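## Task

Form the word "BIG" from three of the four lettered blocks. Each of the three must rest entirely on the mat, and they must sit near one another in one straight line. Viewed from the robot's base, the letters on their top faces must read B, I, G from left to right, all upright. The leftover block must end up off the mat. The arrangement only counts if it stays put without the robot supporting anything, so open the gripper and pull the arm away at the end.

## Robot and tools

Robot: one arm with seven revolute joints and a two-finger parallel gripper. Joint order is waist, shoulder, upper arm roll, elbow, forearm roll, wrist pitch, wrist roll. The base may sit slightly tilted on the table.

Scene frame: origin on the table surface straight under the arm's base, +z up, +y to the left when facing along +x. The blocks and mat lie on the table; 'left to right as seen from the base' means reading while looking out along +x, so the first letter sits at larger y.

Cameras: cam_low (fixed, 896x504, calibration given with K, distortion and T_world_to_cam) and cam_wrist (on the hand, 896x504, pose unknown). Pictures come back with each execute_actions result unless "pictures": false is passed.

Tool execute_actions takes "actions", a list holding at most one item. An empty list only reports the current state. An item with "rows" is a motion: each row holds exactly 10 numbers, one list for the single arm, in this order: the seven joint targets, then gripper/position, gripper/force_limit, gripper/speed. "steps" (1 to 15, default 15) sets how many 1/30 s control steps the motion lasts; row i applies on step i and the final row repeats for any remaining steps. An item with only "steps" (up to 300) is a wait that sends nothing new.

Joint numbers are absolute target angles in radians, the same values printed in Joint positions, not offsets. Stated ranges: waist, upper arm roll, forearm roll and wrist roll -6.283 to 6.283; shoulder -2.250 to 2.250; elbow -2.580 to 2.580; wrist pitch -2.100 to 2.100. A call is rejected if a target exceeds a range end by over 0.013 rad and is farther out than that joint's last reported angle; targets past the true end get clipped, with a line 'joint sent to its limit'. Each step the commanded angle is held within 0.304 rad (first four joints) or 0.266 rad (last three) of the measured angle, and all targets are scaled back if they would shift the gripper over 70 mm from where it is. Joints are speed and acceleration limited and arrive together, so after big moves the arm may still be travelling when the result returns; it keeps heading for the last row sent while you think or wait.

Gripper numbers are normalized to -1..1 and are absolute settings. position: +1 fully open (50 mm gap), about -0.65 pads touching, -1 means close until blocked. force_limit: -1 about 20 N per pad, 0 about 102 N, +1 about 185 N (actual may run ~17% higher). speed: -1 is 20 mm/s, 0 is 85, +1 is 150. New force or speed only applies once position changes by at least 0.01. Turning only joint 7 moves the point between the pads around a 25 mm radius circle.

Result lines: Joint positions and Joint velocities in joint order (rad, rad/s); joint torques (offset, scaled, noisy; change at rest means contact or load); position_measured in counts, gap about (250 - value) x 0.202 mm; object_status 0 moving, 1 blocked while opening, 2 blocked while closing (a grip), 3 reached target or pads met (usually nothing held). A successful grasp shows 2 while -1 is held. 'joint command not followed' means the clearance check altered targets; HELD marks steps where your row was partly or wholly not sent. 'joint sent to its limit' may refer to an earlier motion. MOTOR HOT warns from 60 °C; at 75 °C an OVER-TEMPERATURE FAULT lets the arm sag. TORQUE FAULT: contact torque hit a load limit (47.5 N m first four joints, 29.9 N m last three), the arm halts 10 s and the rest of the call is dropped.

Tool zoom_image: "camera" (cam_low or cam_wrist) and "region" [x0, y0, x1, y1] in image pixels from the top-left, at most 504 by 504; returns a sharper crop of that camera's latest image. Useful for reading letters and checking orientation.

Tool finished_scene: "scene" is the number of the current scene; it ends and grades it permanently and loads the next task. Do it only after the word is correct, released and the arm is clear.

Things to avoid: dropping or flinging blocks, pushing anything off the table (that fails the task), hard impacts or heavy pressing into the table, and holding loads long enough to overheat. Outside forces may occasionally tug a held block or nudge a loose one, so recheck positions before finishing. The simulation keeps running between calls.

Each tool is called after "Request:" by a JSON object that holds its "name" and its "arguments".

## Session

Request:
{"name": "execute_actions", "arguments": {"actions": []}}

Scene clock: 0.00 s of 7600.00 s.
position_measured=3 object_status=3
Joint positions: [ 0.279  1.302  1.006  0.896 -0.225 -1.253  1.74 ]
Joint velocities: [ 0.    -0.    -0.     0.003 -0.001 -0.     0.001]
Joint torques (N m, as the joint torque sensors report them, + toward a larger angle): no reading
Motor temperatures (°C, as the motors report them): [35 38 30 31 41 44 39]

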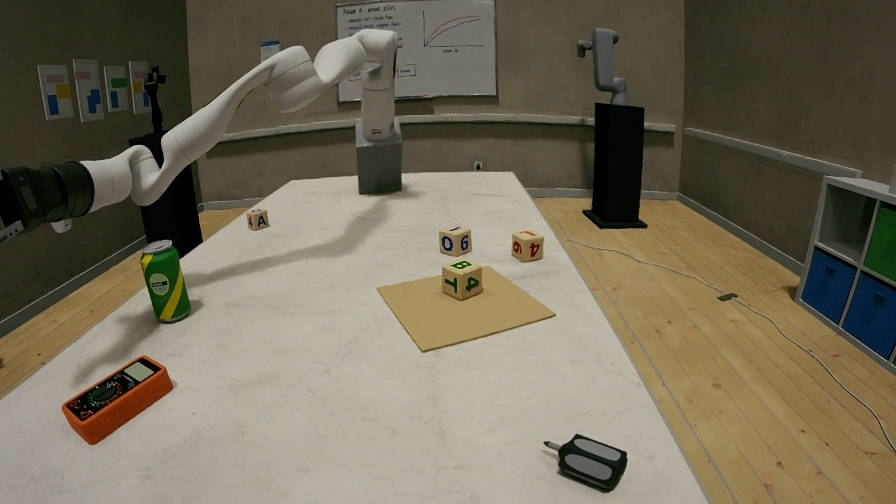

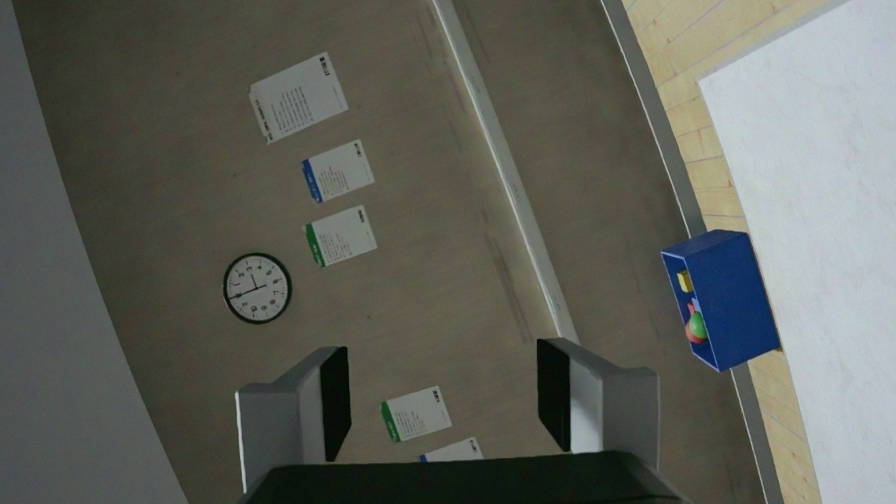

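Request:
{"name": "zoom_image", "arguments": {"camera": "cam_low", "region": [360, 210, 570, 360]}}

Request:
{"name": "zoom_image", "arguments": {"camera": "cam_low", "region": [220, 190, 300, 250]}}

Region (360, 210, 570, 360) of cam_low's 896x504 image, scaled by 2.400, with more detail than that image has; it fills the top 360 rows of this view, and the rest is white.

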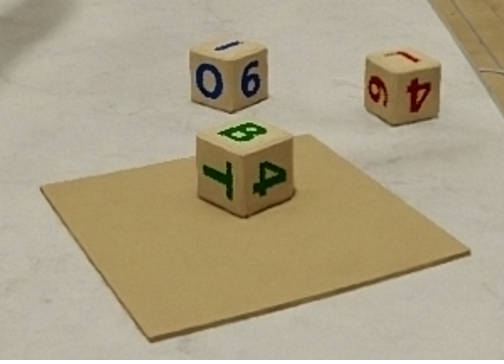

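Region (220, 190, 300, 250) of cam_low's 896x504 image, scaled by 6.300, with more detail than that image has; it fills the top 378 rows of this view, and the rest is white.

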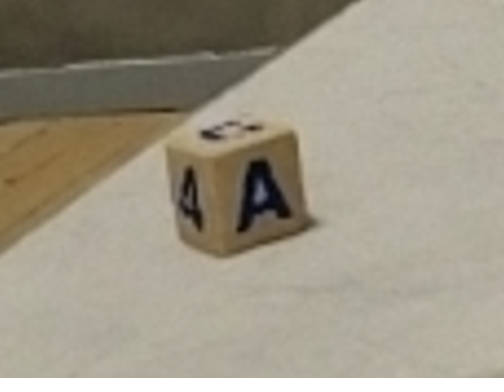

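Request:
{"name": "execute_actions", "arguments": {"actions": [{"rows": [[0.279,0.5,1.006,0.896,-0.225,-1.0,0.5,1,-0.5,0]], "steps": 15}], "pictures": false}}

Request:
{"name": "execute_actions", "arguments": {"actions": [{"steps": 12}]}}

Request:
{"name": "execute_actions", "arguments": {"actions": [{"rows": [[-0.6017,-0.0068,0,1.2,0.3229,0.3,-2.415,1,-0.5,0]], "steps": 15}], "pictures": false}}

Request:
{"name": "execute_actions", "arguments": {"actions": [{"steps": 20}], "pictures": false}}

Request:
{"name": "execute_actions", "arguments": {"actions": [{"rows": [[-0.6017,-0.0068,0,1.8907,0.3229,0.7673,-2.415,1,-0.5,0]], "steps": 15}], "pictures": false}}

Request:
{"name": "execute_actions", "arguments": {"actions": [{"steps": 50}]}}

Scene clock: 36.80 s of 7600.00 s.
position_measured=3 object_status=3
Joint positions: [ 0.278  1.068  1.005  0.896 -0.225 -1.107  1.537]
Joint velocities: [-0.    -0.52   0.002 -0.     0.001  0.206 -0.457]
Joint torques (N m, as the joint torque sensors report them, + toward a larger angle): [  9.35 -31.16   7.43  -3.82  -3.06  -1.93   0.22]
Motor temperatures (°C, as the motors report them): [36 39 30 31 41 44 39]
Steps of this call (steps 1 to 90: nothing new was sent; then 33.30 s passed at rest; steps 91 to 105: all 15 steps of this action). Readings (joint positions | what the end effector reports):
91: [0.279 1.301 1.006 0.896 -0.225 -1.252 1.739] | position_measured=3 object_status=3
92: [0.278 1.296 1.005 0.897 -0.224 -1.247 1.735] | position_measured=3 object_status=3
94: [0.278 1.268 1.003 0.898 -0.223 -1.224 1.712] | position_measured=3 object_status=3
98: [0.278 1.192 1.005 0.897 -0.225 -1.170 1.645] | position_measured=3 object_status=3
105: the state above

Scene clock: 37.20 s of 7600.00 s.
position_measured=3 object_status=3
Joint positions: [ 0.279  0.864  1.006  0.896 -0.225 -1.051  1.357]
Joint velocities: [ 0.    -0.502 -0.001 -0.002  0.     0.093 -0.44 ]
Joint torques (N m, as the joint torque sensors report them, + toward a larger angle): [  8.86 -30.98   7.67  -5.18  -2.77  -1.69   0.34]
Motor temperatures (°C, as the motors report them): [36 39 30 31 41 44 39]
Steps of this call (steps 1 to 12: the robot went on to your last target). Readings (joint positions | what the end effector reports):
1: [0.278 1.051 1.005 0.896 -0.225 -1.101 1.521] | position_measured=3 object_status=3
2: [0.278 1.034 1.005 0.896 -0.225 -1.094 1.506] | position_measured=3 object_status=3
4: [0.278 1.000 1.005 0.896 -0.225 -1.083 1.476] | position_measured=3 object_status=3
8: [0.279 0.932 1.006 0.896 -0.225 -1.065 1.416] | position_measured=3 object_status=3
12: the state above

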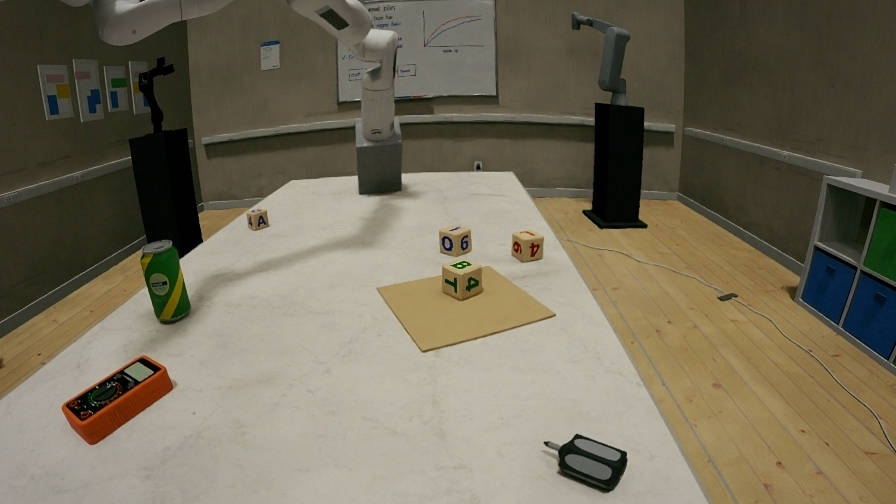

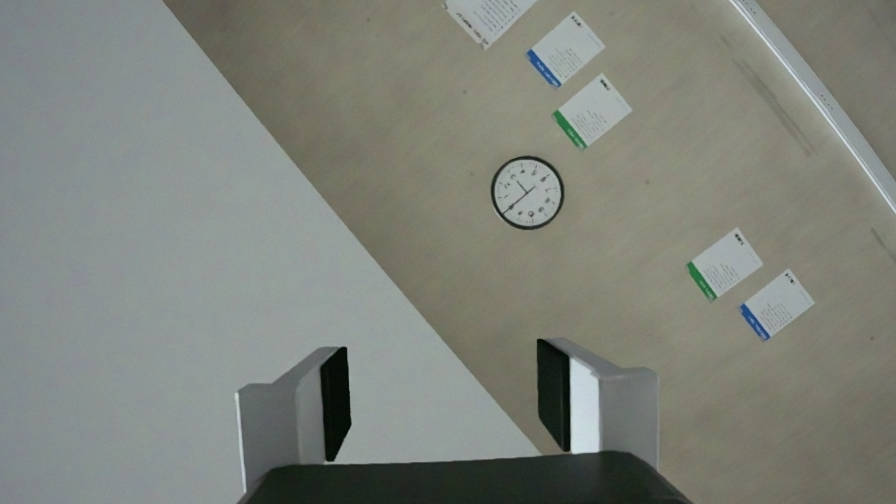

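Scene clock: 37.70 s of 7600.00 s.
position_measured=3 object_status=3
Joint positions: [ 0.012  0.541  0.743  1.09   0.008 -0.806  1.077]
Joint velocities: [-0.518 -0.512 -0.524  0.212  0.459  0.459 -0.457]
Joint torques (N m, as the joint torque sensors report them, + toward a larger angle): [  5.8  -30.27   7.66 -10.18  -2.02  -2.93   0.43]
Motor temperatures (°C, as the motors report them): [36 39 30 31 41 44 39]
Steps of this call (steps 1 to 15: all 15 steps of this action). Readings (joint positions | what the end effector reports):
1: [0.278 0.846 1.005 0.897 -0.224 -1.047 1.342] | position_measured=3 object_status=3
2: [0.272 0.824 1.001 0.902 -0.220 -1.040 1.324] | position_measured=3 object_status=3
4: [0.246 0.774 0.980 0.927 -0.201 -1.015 1.283] | position_measured=3 object_status=3
8: [0.148 0.674 0.882 1.014 -0.113 -0.928 1.198] | position_measured=3 object_status=3
15: the state above

Scene clock: 38.37 s of 7600.00 s.
position_measured=3 object_status=3
Joint positions: [-0.3    0.236  0.43   1.164  0.217 -0.531  0.802]
Joint velocities: [-0.448 -0.384 -0.446  0.054  0.169  0.391 -0.392]
Joint torques (N m, as the joint torque sensors report them, + toward a larger angle): [  1.41 -26.7    2.54 -12.48  -0.86  -3.29   0.48]
Motor temperatures (°C, as the motors report them): [36 39 30 31 41 44 39]
Steps of this call (steps 1 to 20: the robot went on to your last target). Readings (joint positions | what the end effector reports):
1: [-0.005 0.524 0.726 1.097 0.023 -0.791 1.062] | position_measured=3 object_status=3
2: [-0.022 0.508 0.709 1.103 0.038 -0.776 1.047] | position_measured=3 object_status=3
4: [-0.054 0.475 0.676 1.114 0.067 -0.747 1.018] | position_measured=3 object_status=3
8: [-0.118 0.413 0.612 1.132 0.120 -0.691 0.962] | position_measured=3 object_status=3
20: the state above

Scene clock: 38.87 s of 7600.00 s.
position_measured=3 object_status=3
Joint positions: [-0.469  0.099  0.208  1.372  0.277 -0.33   0.599]
Joint velocities: [-0.234 -0.185 -0.374  0.489  0.083  0.429 -0.432]
Joint torques (N m, as the joint torque sensors report them, + toward a larger angle): [ -0.22 -24.32   0.31 -13.24  -0.51  -3.38   0.02]
Motor temperatures (°C, as the motors report them): [36 39 30 31 41 44 39]
Steps of this call (steps 1 to 15: all 15 steps of this action). Readings (joint positions | what the end effector reports):
1: [-0.315 0.223 0.415 1.166 0.223 -0.518 0.789] | position_measured=3 object_status=3
2: [-0.329 0.212 0.400 1.171 0.228 -0.506 0.776] | position_measured=3 object_status=3
4: [-0.356 0.189 0.372 1.197 0.237 -0.482 0.752] | position_measured=3 object_status=3
8: [-0.405 0.149 0.309 1.261 0.255 -0.426 0.696] | position_measured=3 object_status=3
15: the state above

Scene clock: 40.53 s of 7600.00 s.
position_measured=3 object_status=3
Joint positions: [-0.601 -0.007  0.     1.891  0.323  0.759 -0.789]
Joint velocities: [-0.003 -0.    -0.002  0.001  0.001  0.073 -1.215]
Joint torques (N m, as the joint torque sensors report them, + toward a larger angle): [ -1.63 -17.19  -1.28  -7.66  -0.33  -0.39   0.29]
Motor temperatures (°C, as the motors report them): [36 39 30 31 41 44 39]
Steps of this call (steps 1 to 50: the robot went on to your last target). Readings (joint positions | what the end effector reports):
1: [-0.476 0.093 0.195 1.388 0.280 -0.315 0.585] | position_measured=3 object_status=3
2: [-0.484 0.087 0.184 1.405 0.283 -0.301 0.570] | position_measured=3 object_status=3
4: [-0.497 0.076 0.162 1.438 0.287 -0.271 0.540] | position_measured=3 object_status=3
8: [-0.520 0.058 0.125 1.507 0.295 -0.210 0.480] | position_measured=3 object_status=3
50: the state above

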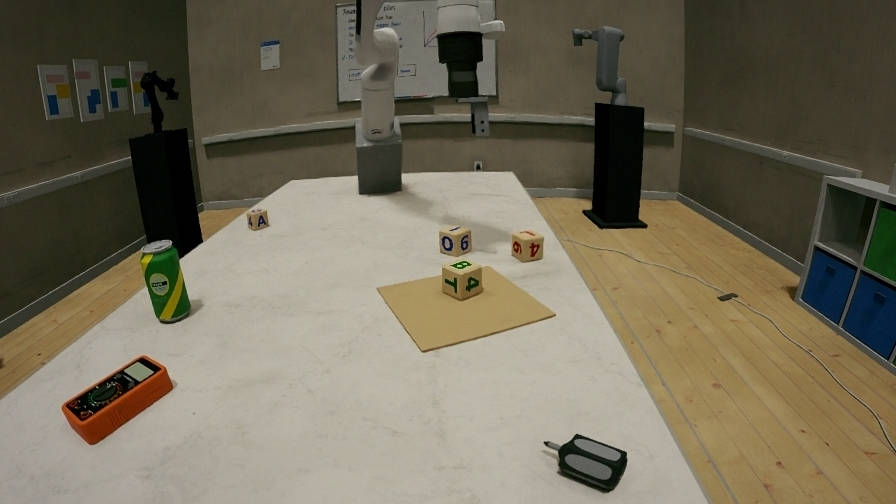

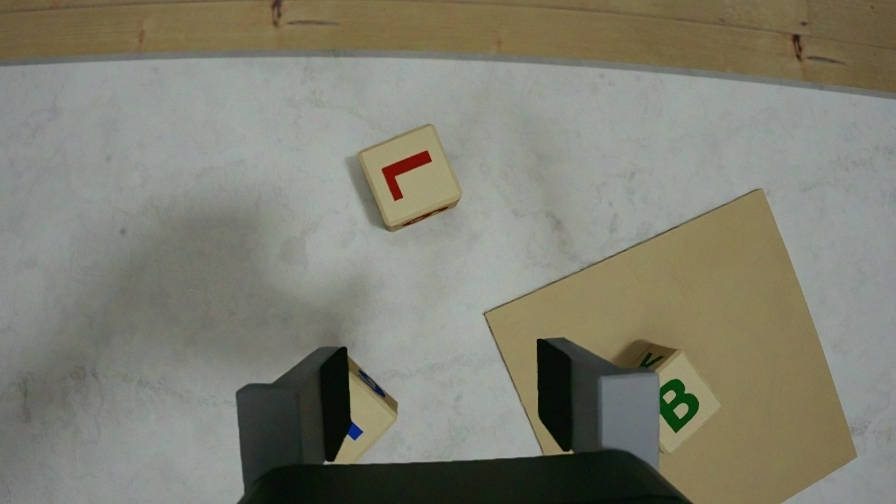

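Request:
{"name": "execute_actions", "arguments": {"actions": [{"steps": 30}]}}

Scene clock: 43.43 s of 7600.00 s.
position_measured=3 object_status=3
Joint positions: [-0.602 -0.007  0.     1.891  0.323  0.767 -2.415]
Joint velocities: [-0.001  0.001 -0.001  0.001 -0.001  0.     0.   ]
Joint torques (N m, as the joint torque sensors report them, + toward a larger angle): [ -1.62 -16.84  -1.44  -7.52  -0.21  -0.35   0.31]
Motor temperatures (°C, as the motors report them): [36 39 30 31 41 44 39]
Steps of this call (steps 1 to 60: the robot went on to your last target; steps 61 to 87: nothing new was sent). Readings (joint positions | what the end effector reports):
1: [-0.602 -0.007 0.000 1.891 0.323 0.761 -0.830] | position_measured=3 object_status=3
2: [-0.602 -0.007 0.000 1.891 0.323 0.763 -0.870] | position_measured=3 object_status=3
4: [-0.602 -0.007 0.000 1.891 0.323 0.765 -0.952] | position_measured=3 object_status=3
8: [-0.602 -0.007 0.000 1.891 0.323 0.767 -1.114] | position_measured=3 object_status=3
87: the state above
The arm was judged still, so your last target was given up. Only a new action makes it travel on or press farther. Fingers that are still opening or closing keep moving.

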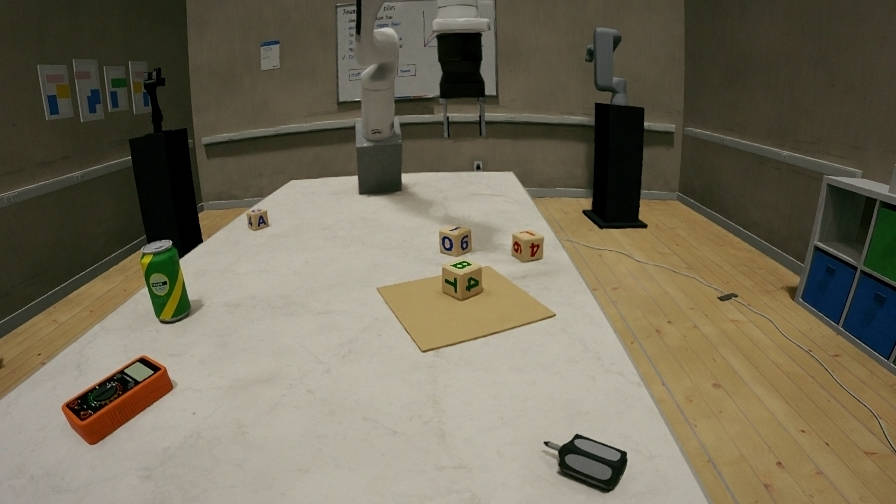

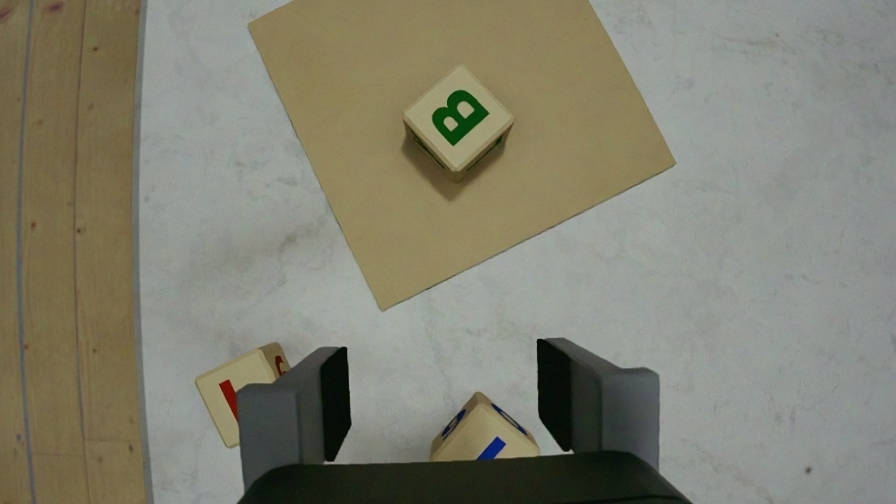

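Request:
{"name": "zoom_image", "arguments": {"camera": "cam_wrist", "region": [380, 40, 540, 200]}}

Region (380, 40, 540, 200) of cam_wrist's 896x504 image, scaled by 3.150.

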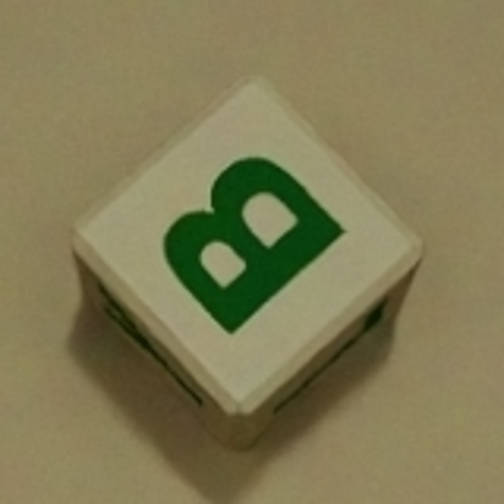

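Request:
{"name": "execute_actions", "arguments": {"actions": [{"rows": [[-0.3713,0.4372,0,1.4425,0.1593,0.7185,1.752,1,-0.5,0]], "steps": 15}], "pictures": false}}

Request:
{"name": "execute_actions", "arguments": {"actions": [{"steps": 105}]}}

Scene clock: 70.10 s of 7600.00 s.
position_measured=3 object_status=3
Joint positions: [-0.419  0.328 -0.     1.556  0.193  0.728 -2.083]
Joint velocities: [ 0.294  0.688  0.013 -0.732 -0.216 -0.075  1.205]
Joint torques (N m, as the joint torque sensors report them, + toward a larger angle): [ -2.21 -25.1   -0.62  -6.66  -0.3   -0.13   0.56]
Motor temperatures (°C, as the motors report them): [36 39 30 31 41 44 39]
Steps of this call (steps 1 to 90: nothing new was sent; then 23.17 s passed at rest; steps 91 to 105: all 15 steps of this action). Readings (joint positions | what the end effector reports):
91: [-0.600 -0.005 -0.000 1.890 0.322 0.767 -2.414] | position_measured=3 object_status=3
92: [-0.595 0.002 -0.001 1.884 0.319 0.767 -2.410] | position_measured=3 object_status=3
94: [-0.571 0.032 -0.001 1.857 0.305 0.763 -2.387] | position_measured=3 object_status=3
98: [-0.503 0.140 -0.000 1.751 0.255 0.747 -2.294] | position_measured=3 object_status=3
105: the state above

Scene clock: 73.60 s of 7600.00 s.
position_measured=3 object_status=3
Joint positions: [-0.371  0.437 -0.     1.442  0.159  0.718  1.752]
Joint velocities: [ 0.     0.     0.     0.    -0.001 -0.     0.001]
Joint torques (N m, as the joint torque sensors report them, + toward a larger angle): [ -1.7  -24.42  -0.38  -7.17  -0.27  -0.16   0.32]
Motor temperatures (°C, as the motors report them): [36 39 30 31 41 44 39]
Steps of this call (steps 1 to 105: the robot went on to your last target). Readings (joint positions | what the end effector reports):
1: [-0.410 0.349 0.000 1.533 0.186 0.726 -2.042] | position_measured=3 object_status=3
2: [-0.403 0.366 0.000 1.514 0.180 0.724 -2.002] | position_measured=3 object_status=3
4: [-0.391 0.392 0.001 1.486 0.172 0.722 -1.921] | position_measured=3 object_status=3
8: [-0.379 0.420 0.000 1.457 0.163 0.719 -1.758] | position_measured=3 object_status=3
105: the state above

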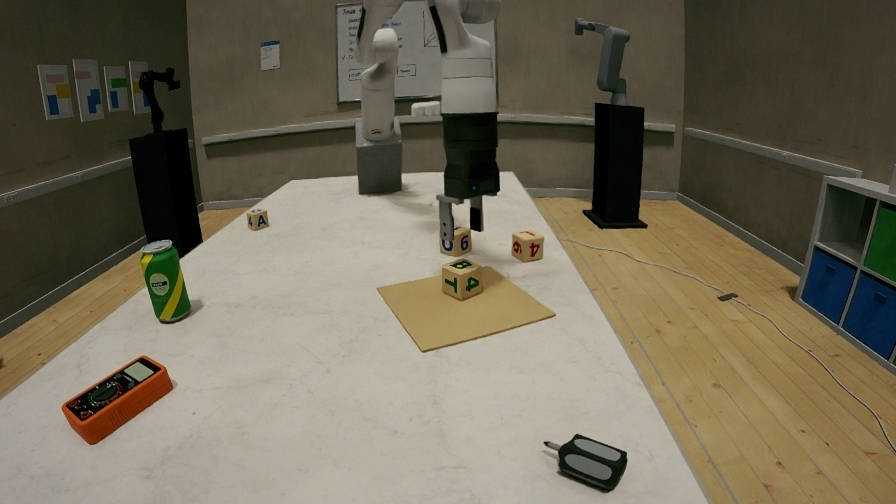

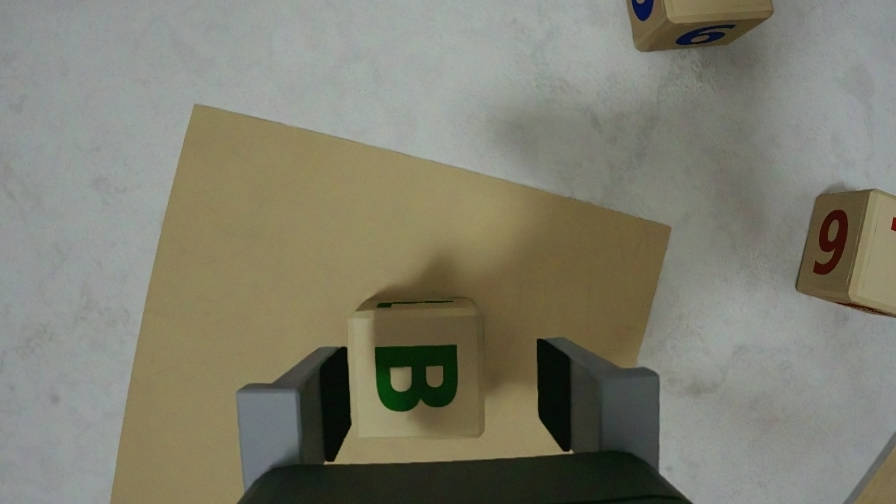

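Request:
{"name": "execute_actions", "arguments": {"actions": [{"rows": [[-0.361,0.465,0,1.415,0.153,0.713,1.775,1,-0.5,0],[-0.361,0.465,0,1.415,0.153,0.713,1.775,1,-0.5,0],[-0.361,0.465,0,1.415,0.153,0.713,1.775,1,-0.5,0],[-0.361,0.465,0,1.415,0.153,0.713,1.775,1,-0.5,0],[-0.3509,0.5068,0,1.3951,0.1473,0.6935,1.797,1,-0.5,0]], "steps": 15}]}}

Scene clock: 88.23 s of 7600.00 s.
position_measured=3 object_status=3
Joint positions: [-0.351  0.506  0.     1.395  0.147  0.694  1.797]
Joint velocities: [ 0.003  0.012 -0.001 -0.004 -0.    -0.001  0.002]
Joint torques (N m, as the joint torque sensors report them, + toward a larger angle): [ -1.59 -25.19  -0.1   -6.84  -0.27  -0.17   0.38]
Motor temperatures (°C, as the motors report them): [36 39 30 31 41 44 39]
Steps of this call (steps 1 to 15: the robot went on to your last target; steps 16 to 90: nothing new was sent; then 11.13 s passed at rest; steps 91 to 105: all 15 steps of this action). Readings (joint positions | what the end effector reports):
91: [-0.371 0.439 -0.000 1.441 0.159 0.719 1.753] | position_measured=3 object_status=3
92: [-0.368 0.445 -0.001 1.436 0.158 0.718 1.757] | position_measured=3 object_status=3
94: [-0.364 0.459 -0.000 1.423 0.155 0.715 1.768] | position_measured=3 object_status=3
98: [-0.355 0.492 0.000 1.403 0.150 0.701 1.789] | position_measured=3 object_status=3
105: the state above

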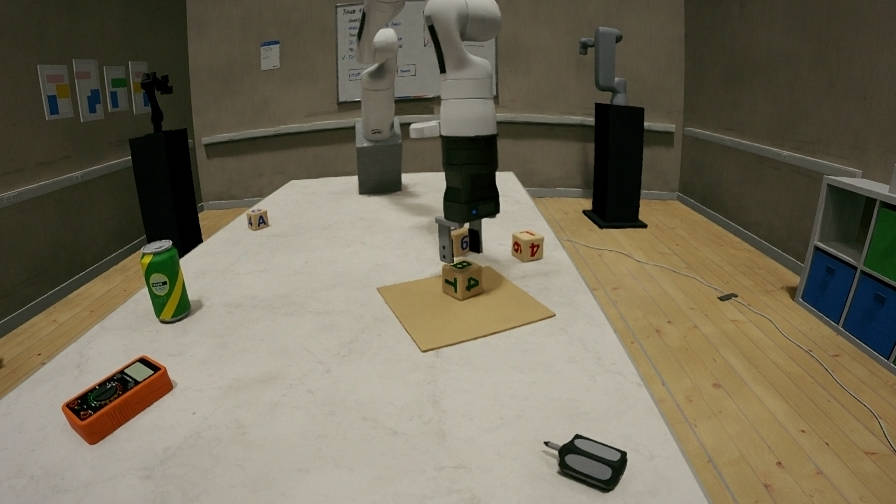

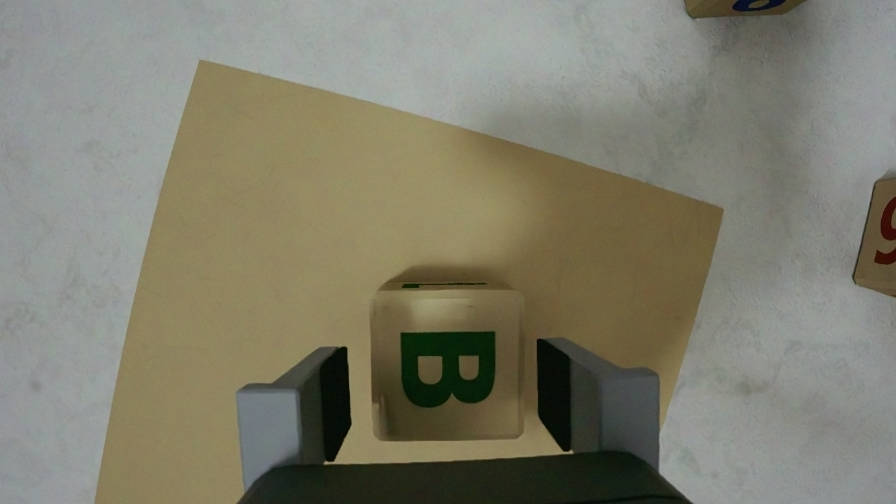

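Request:
{"name": "execute_actions", "arguments": {"actions": [{"rows": [[-0.3512,0.5048,0,1.402,0.147,0.6885,1.797,1,-0.5,0],[-0.3512,0.5048,0,1.402,0.147,0.6885,1.797,1,-0.5,0],[-0.3512,0.5048,0,1.402,0.147,0.6885,1.797,1,-0.5,0],[-0.35,0.52,0,1.399,0.1485,0.676,1.796,1,-0.5,0],[-0.35,0.52,0,1.399,0.1485,0.676,1.796,1,-0.5,0],[-0.35,0.52,0,1.399,0.1485,0.676,1.796,1,-0.5,0],[-0.3483,0.5366,0,1.3954,0.15,0.663,1.795,1,-0.5,0]], "steps": 15}]}}

Scene clock: 103.30 s of 7600.00 s.
position_measured=3 object_status=3
Joint positions: [-0.348  0.536 -0.     1.396  0.15   0.663  1.795]
Joint velocities: [ 0.001  0.008 -0.001 -0.003 -0.    -0.003  0.001]
Joint torques (N m, as the joint torque sensors report them, + toward a larger angle): [ -1.69 -25.66  -0.11  -7.11  -0.32  -0.06   0.33]
Motor temperatures (°C, as the motors report them): [36 40 30 31 41 44 39]
Steps of this call (steps 1 to 15: the robot went on to your last target; steps 16 to 90: nothing new was sent; then 11.57 s passed at rest; steps 91 to 105: all 15 steps of this action). Readings (joint positions | what the end effector reports):
91: [-0.351 0.506 0.000 1.396 0.147 0.693 1.797] | position_measured=3 object_status=3
92: [-0.351 0.506 0.000 1.398 0.147 0.691 1.797] | position_measured=3 object_status=3
94: [-0.351 0.507 -0.000 1.400 0.147 0.689 1.797] | position_measured=3 object_status=3
98: [-0.349 0.524 -0.000 1.398 0.149 0.674 1.796] | position_measured=3 object_status=3
105: the state above

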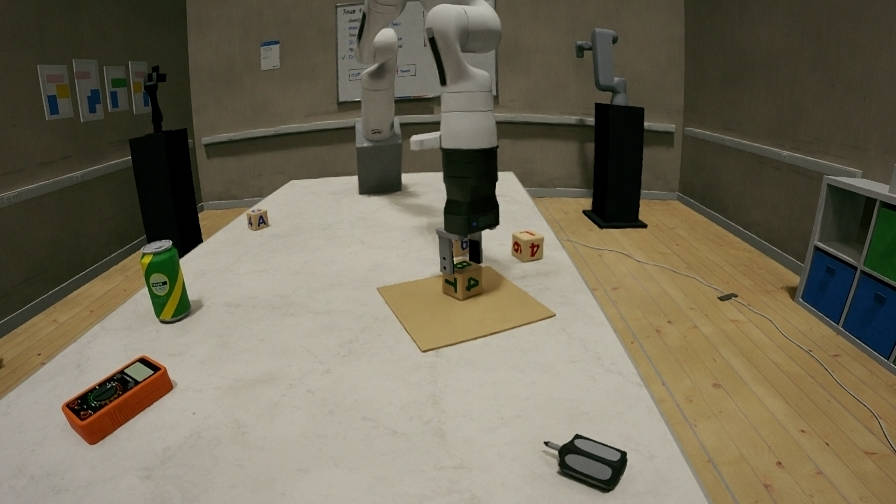

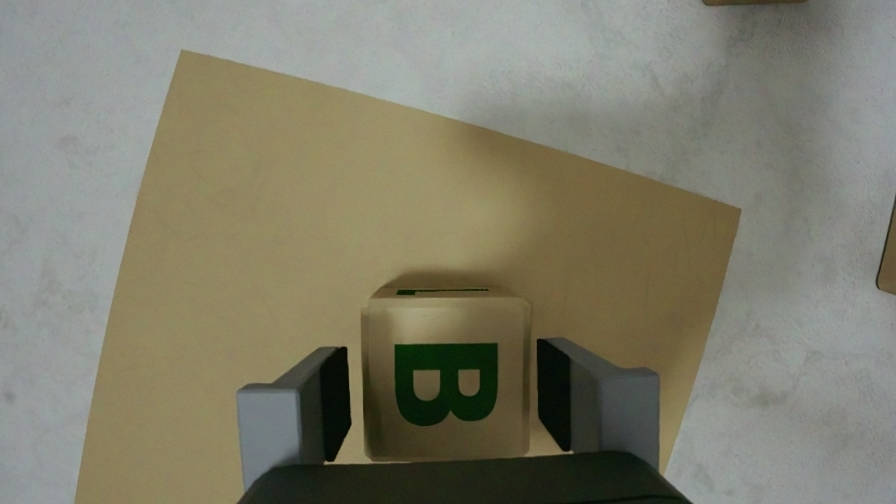

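Request:
{"name": "execute_actions", "arguments": {"actions": [{"rows": [[-0.3502,0.5366,0,1.3954,0.15,0.663,1.795,1,-0.5,0],[-0.3502,0.5366,0,1.3954,0.15,0.663,1.795,1,-0.5,0],[-0.3502,0.5366,0,1.3954,0.15,0.663,1.795,1,-0.5,0],[-0.349,0.552,0,1.392,0.1515,0.6505,1.794,1,-0.5,0],[-0.349,0.552,0,1.392,0.1515,0.6505,1.794,1,-0.5,0],[-0.349,0.552,0,1.392,0.1515,0.6505,1.794,1,-0.5,0],[-0.3475,0.568,0,1.389,0.153,0.638,1.793,1,-0.5,0],[-0.3475,0.568,0,1.389,0.153,0.638,1.793,1,-0.5,0],[-0.3475,0.568,0,1.389,0.153,0.638,1.793,1,-0.5,0],[-0.346,0.5843,0,1.3855,0.1547,0.6254,1.792,1,-0.5,0]], "steps": 15}], "pictures": false}}

Request:
{"name": "execute_actions", "arguments": {"actions": [{"steps": 8}]}}

Request:
{"name": "execute_actions", "arguments": {"actions": [{"rows": [[-0.346,0.5843,0,1.3855,0.1547,0.6254,1.792,-1,-0.5,-0.3]], "steps": 15}], "pictures": false}}

Scene clock: 114.13 s of 7600.00 s.
position_measured=3 object_status=3
Joint positions: [-0.346  0.582  0.     1.386  0.155  0.627  1.792]
Joint velocities: [ 0.002  0.022  0.    -0.009  0.003 -0.021 -0.002]
Joint torques (N m, as the joint torque sensors report them, + toward a larger angle): [ -2.18 -25.87  -0.3   -6.89  -0.2   -0.27   0.35]
Motor temperatures (°C, as the motors report them): [36 40 30 31 41 44 39]
Steps of this call (steps 1 to 15: the robot went on to your last target; steps 16 to 90: nothing new was sent; then 7.33 s passed at rest; steps 91 to 105: all 15 steps of this action). Readings (joint positions | what the end effector reports):
91: [-0.349 0.537 0.000 1.395 0.150 0.663 1.795] | position_measured=3 object_status=3
92: [-0.349 0.537 0.000 1.395 0.150 0.663 1.795] | position_measured=3 object_status=3
94: [-0.350 0.538 -0.000 1.395 0.150 0.662 1.795] | position_measured=3 object_status=3
98: [-0.348 0.556 -0.000 1.391 0.152 0.648 1.794] | position_measured=3 object_status=3
105: the state above

Scene clock: 114.40 s of 7600.00 s.
position_measured=3 object_status=3
Joint positions: [-0.346  0.584  0.     1.386  0.155  0.625  1.792]
Joint velocities: [ 0.001  0.002 -0.    -0.001 -0.    -0.     0.001]
Joint torques (N m, as the joint torque sensors report them, + toward a larger angle): [ -1.74 -25.46   0.    -6.56  -0.25  -0.18   0.31]
Motor temperatures (°C, as the motors report them): [36 40 30 31 41 44 39]
Steps of this call (steps 1 to 8: the robot went on to your last target). Readings (joint positions | what the end effector reports):
1: [-0.346 0.583 0.000 1.386 0.155 0.626 1.792] | position_measured=3 object_status=3
2: [-0.346 0.583 0.000 1.386 0.155 0.626 1.792] | position_measured=3 object_status=3
4: [-0.346 0.584 -0.000 1.386 0.155 0.626 1.792] | position_measured=3 object_status=3
8: the state above

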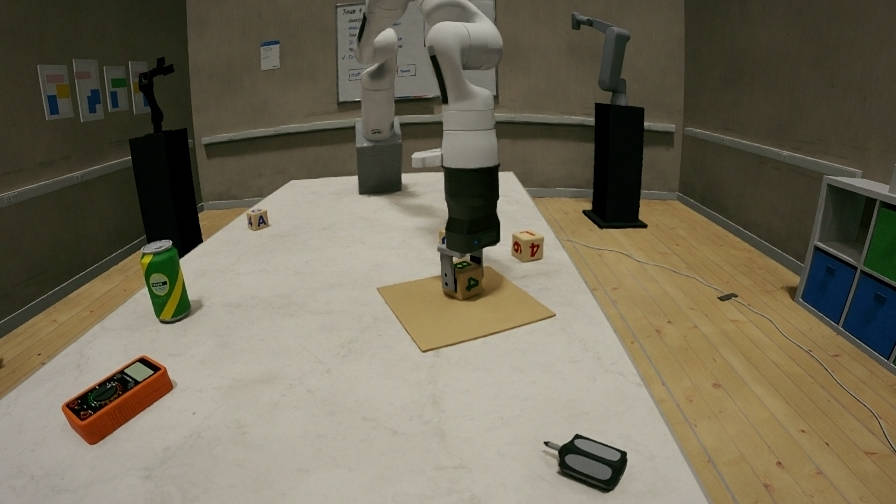

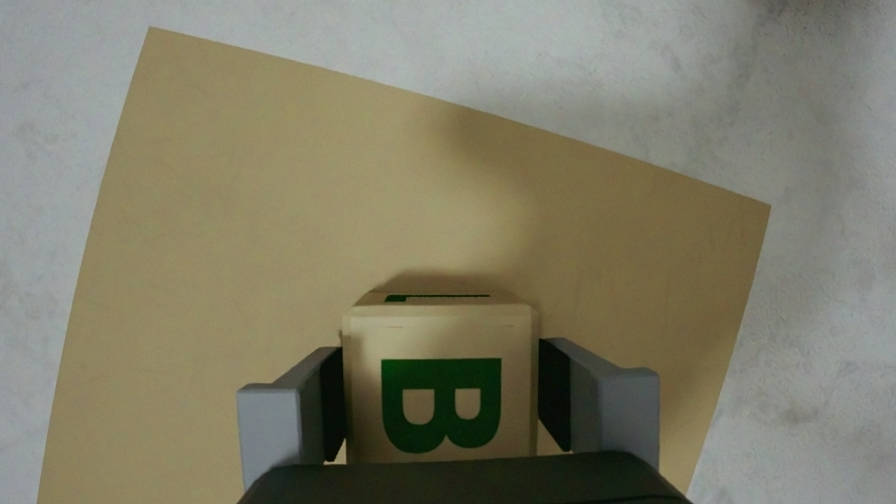

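Scene clock: 114.90 s of 7600.00 s.
position_measured=34 object_status=2
Joint positions: [-0.346  0.584  0.     1.385  0.155  0.625  1.792]
Joint velocities: [ 0.     0.001 -0.001 -0.001 -0.     0.    -0.   ]
Joint torques (N m, as the joint torque sensors report them, + toward a larger angle): [ -1.78 -25.27  -0.1   -6.41  -0.3   -0.26   0.27]
Motor temperatures (°C, as the motors report them): [36 40 30 31 41 44 39]
Steps of this call (steps 1 to 15: all 15 steps of this action). Readings (joint positions | what the end effector reports):
1: [-0.346 0.584 0.000 1.386 0.155 0.625 1.792] | position_measured=11 object_status=0
2: [-0.346 0.584 0.000 1.386 0.155 0.625 1.792] | position_measured=22 object_status=0
4: [-0.346 0.584 0.000 1.385 0.155 0.625 1.792] | position_measured=34 object_status=0
8: [-0.346 0.584 0.000 1.385 0.155 0.625 1.792] | position_measured=34 object_status=0
15: the state above

Request:
{"name": "execute_actions", "arguments": {"actions": [{"rows": [[-0.348,0.568,0,1.389,0.153,0.638,1.793,-1,-0.5,-0.3],[-0.348,0.568,0,1.389,0.153,0.638,1.793,-1,-0.5,-0.3],[-0.348,0.568,0,1.389,0.153,0.638,1.793,-1,-0.5,-0.3],[-0.349,0.548,0,1.39,0.151,0.657,1.793,-1,-0.5,-0.3],[-0.349,0.548,0,1.39,0.151,0.657,1.793,-1,-0.5,-0.3],[-0.349,0.548,0,1.39,0.151,0.657,1.793,-1,-0.5,-0.3],[-0.349,0.548,0,1.39,0.151,0.657,1.793,-1,-0.5,-0.3],[-0.348,0.548,0,1.385,0.151,0.663,-0.205,-1,-0.5,-0.3]], "steps": 15}], "pictures": false}}

Request:
{"name": "execute_actions", "arguments": {"actions": [{"steps": 55}]}}

Scene clock: 129.23 s of 7600.00 s.
position_measured=34 object_status=2
Joint positions: [-0.348  0.549  0.     1.386  0.151  0.661  1.572]
Joint velocities: [ 0.001 -0.008 -0.    -0.011 -0.001  0.017 -1.214]
Joint torques (N m, as the joint torque sensors report them, + toward a larger angle): [ -1.72 -24.98  -0.1   -6.76  -0.31   0.31   0.42]
Motor temperatures (°C, as the motors report them): [35 40 30 31 41 44 39]
Steps of this call (steps 1 to 15: the robot went on to your last target; steps 16 to 90: nothing new was sent; then 10.83 s passed at rest; steps 91 to 105: all 15 steps of this action). Readings (joint positions | what the end effector reports):
91: [-0.346 0.583 0.000 1.386 0.155 0.626 1.792] | position_measured=34 object_status=2
92: [-0.347 0.578 0.000 1.388 0.154 0.629 1.792] | position_measured=34 object_status=2
94: [-0.348 0.570 -0.000 1.388 0.153 0.636 1.793] | position_measured=34 object_status=2
98: [-0.349 0.552 -0.000 1.389 0.151 0.654 1.792] | position_measured=34 object_status=2
105: the state above

Scene clock: 131.07 s of 7600.00 s.
position_measured=34 object_status=2
Joint positions: [-0.348  0.548 -0.     1.385  0.151  0.663 -0.205]
Joint velocities: [ 0.001 -0.003 -0.001  0.001 -0.001  0.     0.001]
Joint torques (N m, as the joint torque sensors report them, + toward a larger angle): [ -1.81 -25.85  -0.26  -6.94  -0.37  -0.31   0.37]
Motor temperatures (°C, as the motors report them): [35 40 30 31 41 44 39]
Steps of this call (steps 1 to 55: the robot went on to your last target). Readings (joint positions | what the end effector reports):
1: [-0.348 0.549 0.000 1.386 0.151 0.661 1.531] | position_measured=34 object_status=2
2: [-0.348 0.549 0.000 1.386 0.151 0.662 1.490] | position_measured=34 object_status=2
4: [-0.348 0.548 0.000 1.385 0.151 0.662 1.409] | position_measured=34 object_status=2
8: [-0.348 0.548 0.000 1.385 0.151 0.663 1.247] | position_measured=34 object_status=2
55: the state above

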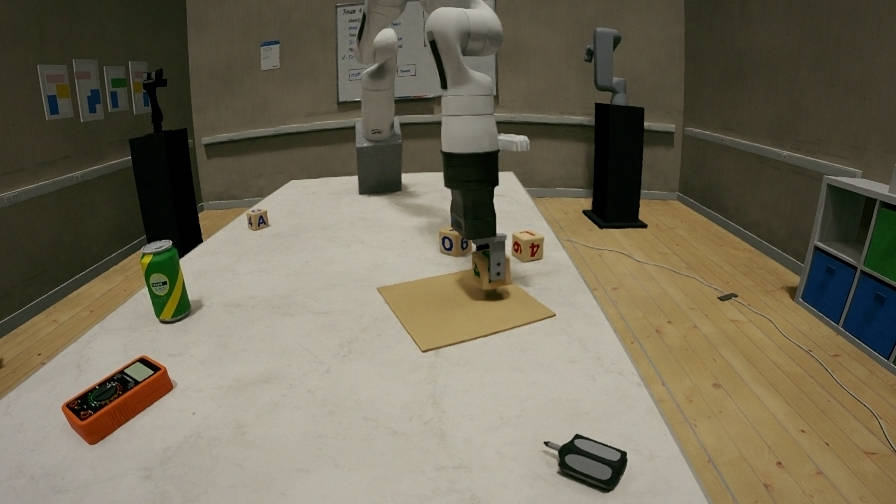

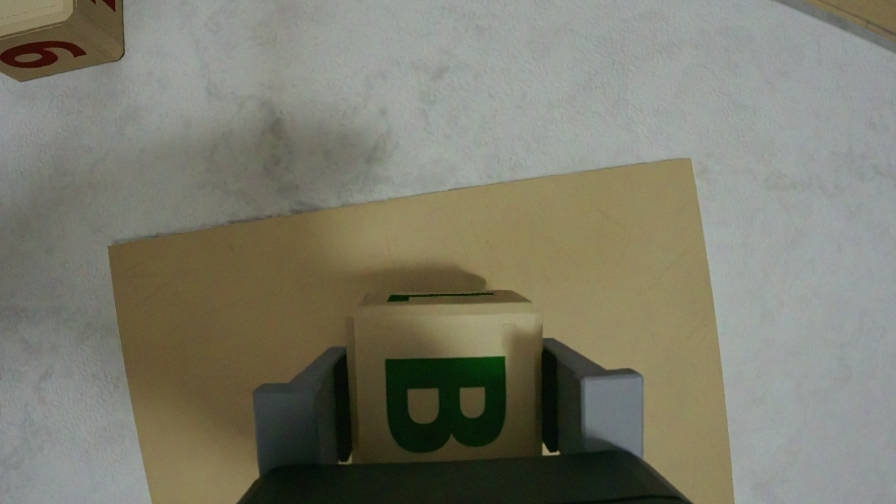

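Request:
{"name": "execute_actions", "arguments": {"actions": [{"rows": [[-0.347,0.56,0,1.3824,0.152,0.654,-0.206,-1,-0.5,-0.3],[-0.347,0.56,0,1.3824,0.152,0.654,-0.206,-1,-0.5,-0.3],[-0.347,0.56,0,1.3824,0.152,0.654,-0.206,-1,-0.5,-0.3],[-0.346,0.572,0,1.38,0.153,0.644,-0.207,-1,-0.5,-0.3],[-0.346,0.572,0,1.38,0.153,0.644,-0.207,-1,-0.5,-0.3],[-0.346,0.572,0,1.38,0.153,0.644,-0.207,-1,-0.5,-0.3],[-0.3455,0.58,0,1.378,0.154,0.638,-0.208,-1,-0.5,-0.3],[-0.3455,0.58,0,1.378,0.154,0.638,-0.208,-1,-0.5,-0.3],[-0.3455,0.58,0,1.378,0.154,0.638,-0.208,-1,-0.5,-0.3],[-0.345,0.585,0,1.377,0.1545,0.634,-0.208,-1,-0.5,-0.3]], "steps": 15}], "pictures": false}}

Request:
{"name": "execute_actions", "arguments": {"actions": [{"steps": 10}], "pictures": false}}

Scene clock: 140.80 s of 7600.00 s.
position_measured=34 object_status=2
Joint positions: [-0.345  0.584  0.     1.377  0.154  0.634 -0.208]
Joint velocities: [ 0.002  0.011 -0.    -0.006 -0.001 -0.007  0.001]
Joint torques (N m, as the joint torque sensors report them, + toward a larger angle): [ -1.85 -25.26  -0.21  -6.76  -0.34  -0.36   0.29]
Motor temperatures (°C, as the motors report them): [35 40 30 31 41 44 39]
Steps of this call (steps 1 to 15: the robot went on to your last target; steps 16 to 90: nothing new was sent; then 6.23 s passed at rest; steps 91 to 105: all 15 steps of this action). Readings (joint positions | what the end effector reports):
91: [-0.348 0.549 -0.000 1.385 0.151 0.662 -0.205] | position_measured=34 object_status=2
92: [-0.348 0.553 -0.000 1.383 0.151 0.660 -0.205] | position_measured=34 object_status=2
94: [-0.347 0.559 0.000 1.383 0.152 0.655 -0.206] | position_measured=34 object_status=2
98: [-0.346 0.573 0.000 1.380 0.153 0.643 -0.207] | position_measured=34 object_status=2
105: the state above

Scene clock: 141.13 s of 7600.00 s.
position_measured=34 object_status=2
Joint positions: [-0.345  0.585  0.     1.377  0.155  0.634 -0.208]
Joint velocities: [ 0.    -0.     0.     0.001  0.    -0.    -0.001]
Joint torques (N m, as the joint torque sensors report them, + toward a larger angle): [ -1.83 -25.85  -0.17  -6.74  -0.36  -0.31   0.29]
Motor temperatures (°C, as the motors report them): [35 40 30 31 41 44 39]
Steps of this call (steps 1 to 10: the robot went on to your last target). Readings (joint positions | what the end effector reports):
1: [-0.345 0.584 0.000 1.377 0.154 0.634 -0.208] | position_measured=34 object_status=2
2: [-0.345 0.584 0.000 1.377 0.154 0.634 -0.208] | position_measured=34 object_status=2
4: [-0.345 0.585 0.000 1.377 0.154 0.634 -0.208] | position_measured=34 object_status=2
8: [-0.345 0.585 0.000 1.377 0.155 0.634 -0.208] | position_measured=34 object_status=2
10: the state above

No contact yet; slightly lower.

Request:
{"name": "execute_actions", "arguments": {"actions": [{"rows": [[-0.3447,0.589,0,1.376,0.155,0.631,-0.208,-1,-0.5,-0.3]], "steps": 15}], "pictures": false}}

Scene clock: 144.13 s of 7600.00 s.
position_measured=34 object_status=2
Joint positions: [-0.345  0.588 -0.     1.376  0.155  0.632 -0.208]
Joint velocities: [-0.001 -0.001 -0.002 -0.001  0.001  0.    -0.001]
Joint torques (N m, as the joint torque sensors report them, + toward a larger angle): [ -1.77 -24.42  -0.04  -6.71  -0.29  -0.57   0.36]
Motor temperatures (°C, as the motors report them): [35 40 30 31 41 44 39]
Steps of this call (steps 1 to 15: the robot went on to your last target; steps 16 to 75: nothing new was sent; steps 76 to 90: all 15 steps of this action). Readings (joint positions | what the end effector reports):
76: [-0.345 0.586 -0.000 1.377 0.155 0.634 -0.208] | position_measured=34 object_status=2
77: [-0.345 0.587 -0.000 1.376 0.155 0.633 -0.208] | position_measured=34 object_status=2
79: [-0.345 0.588 -0.000 1.376 0.155 0.632 -0.208] | position_measured=34 object_status=2
83: [-0.345 0.588 -0.000 1.376 0.155 0.632 -0.208] | position_measured=34 object_status=2
90: the state above


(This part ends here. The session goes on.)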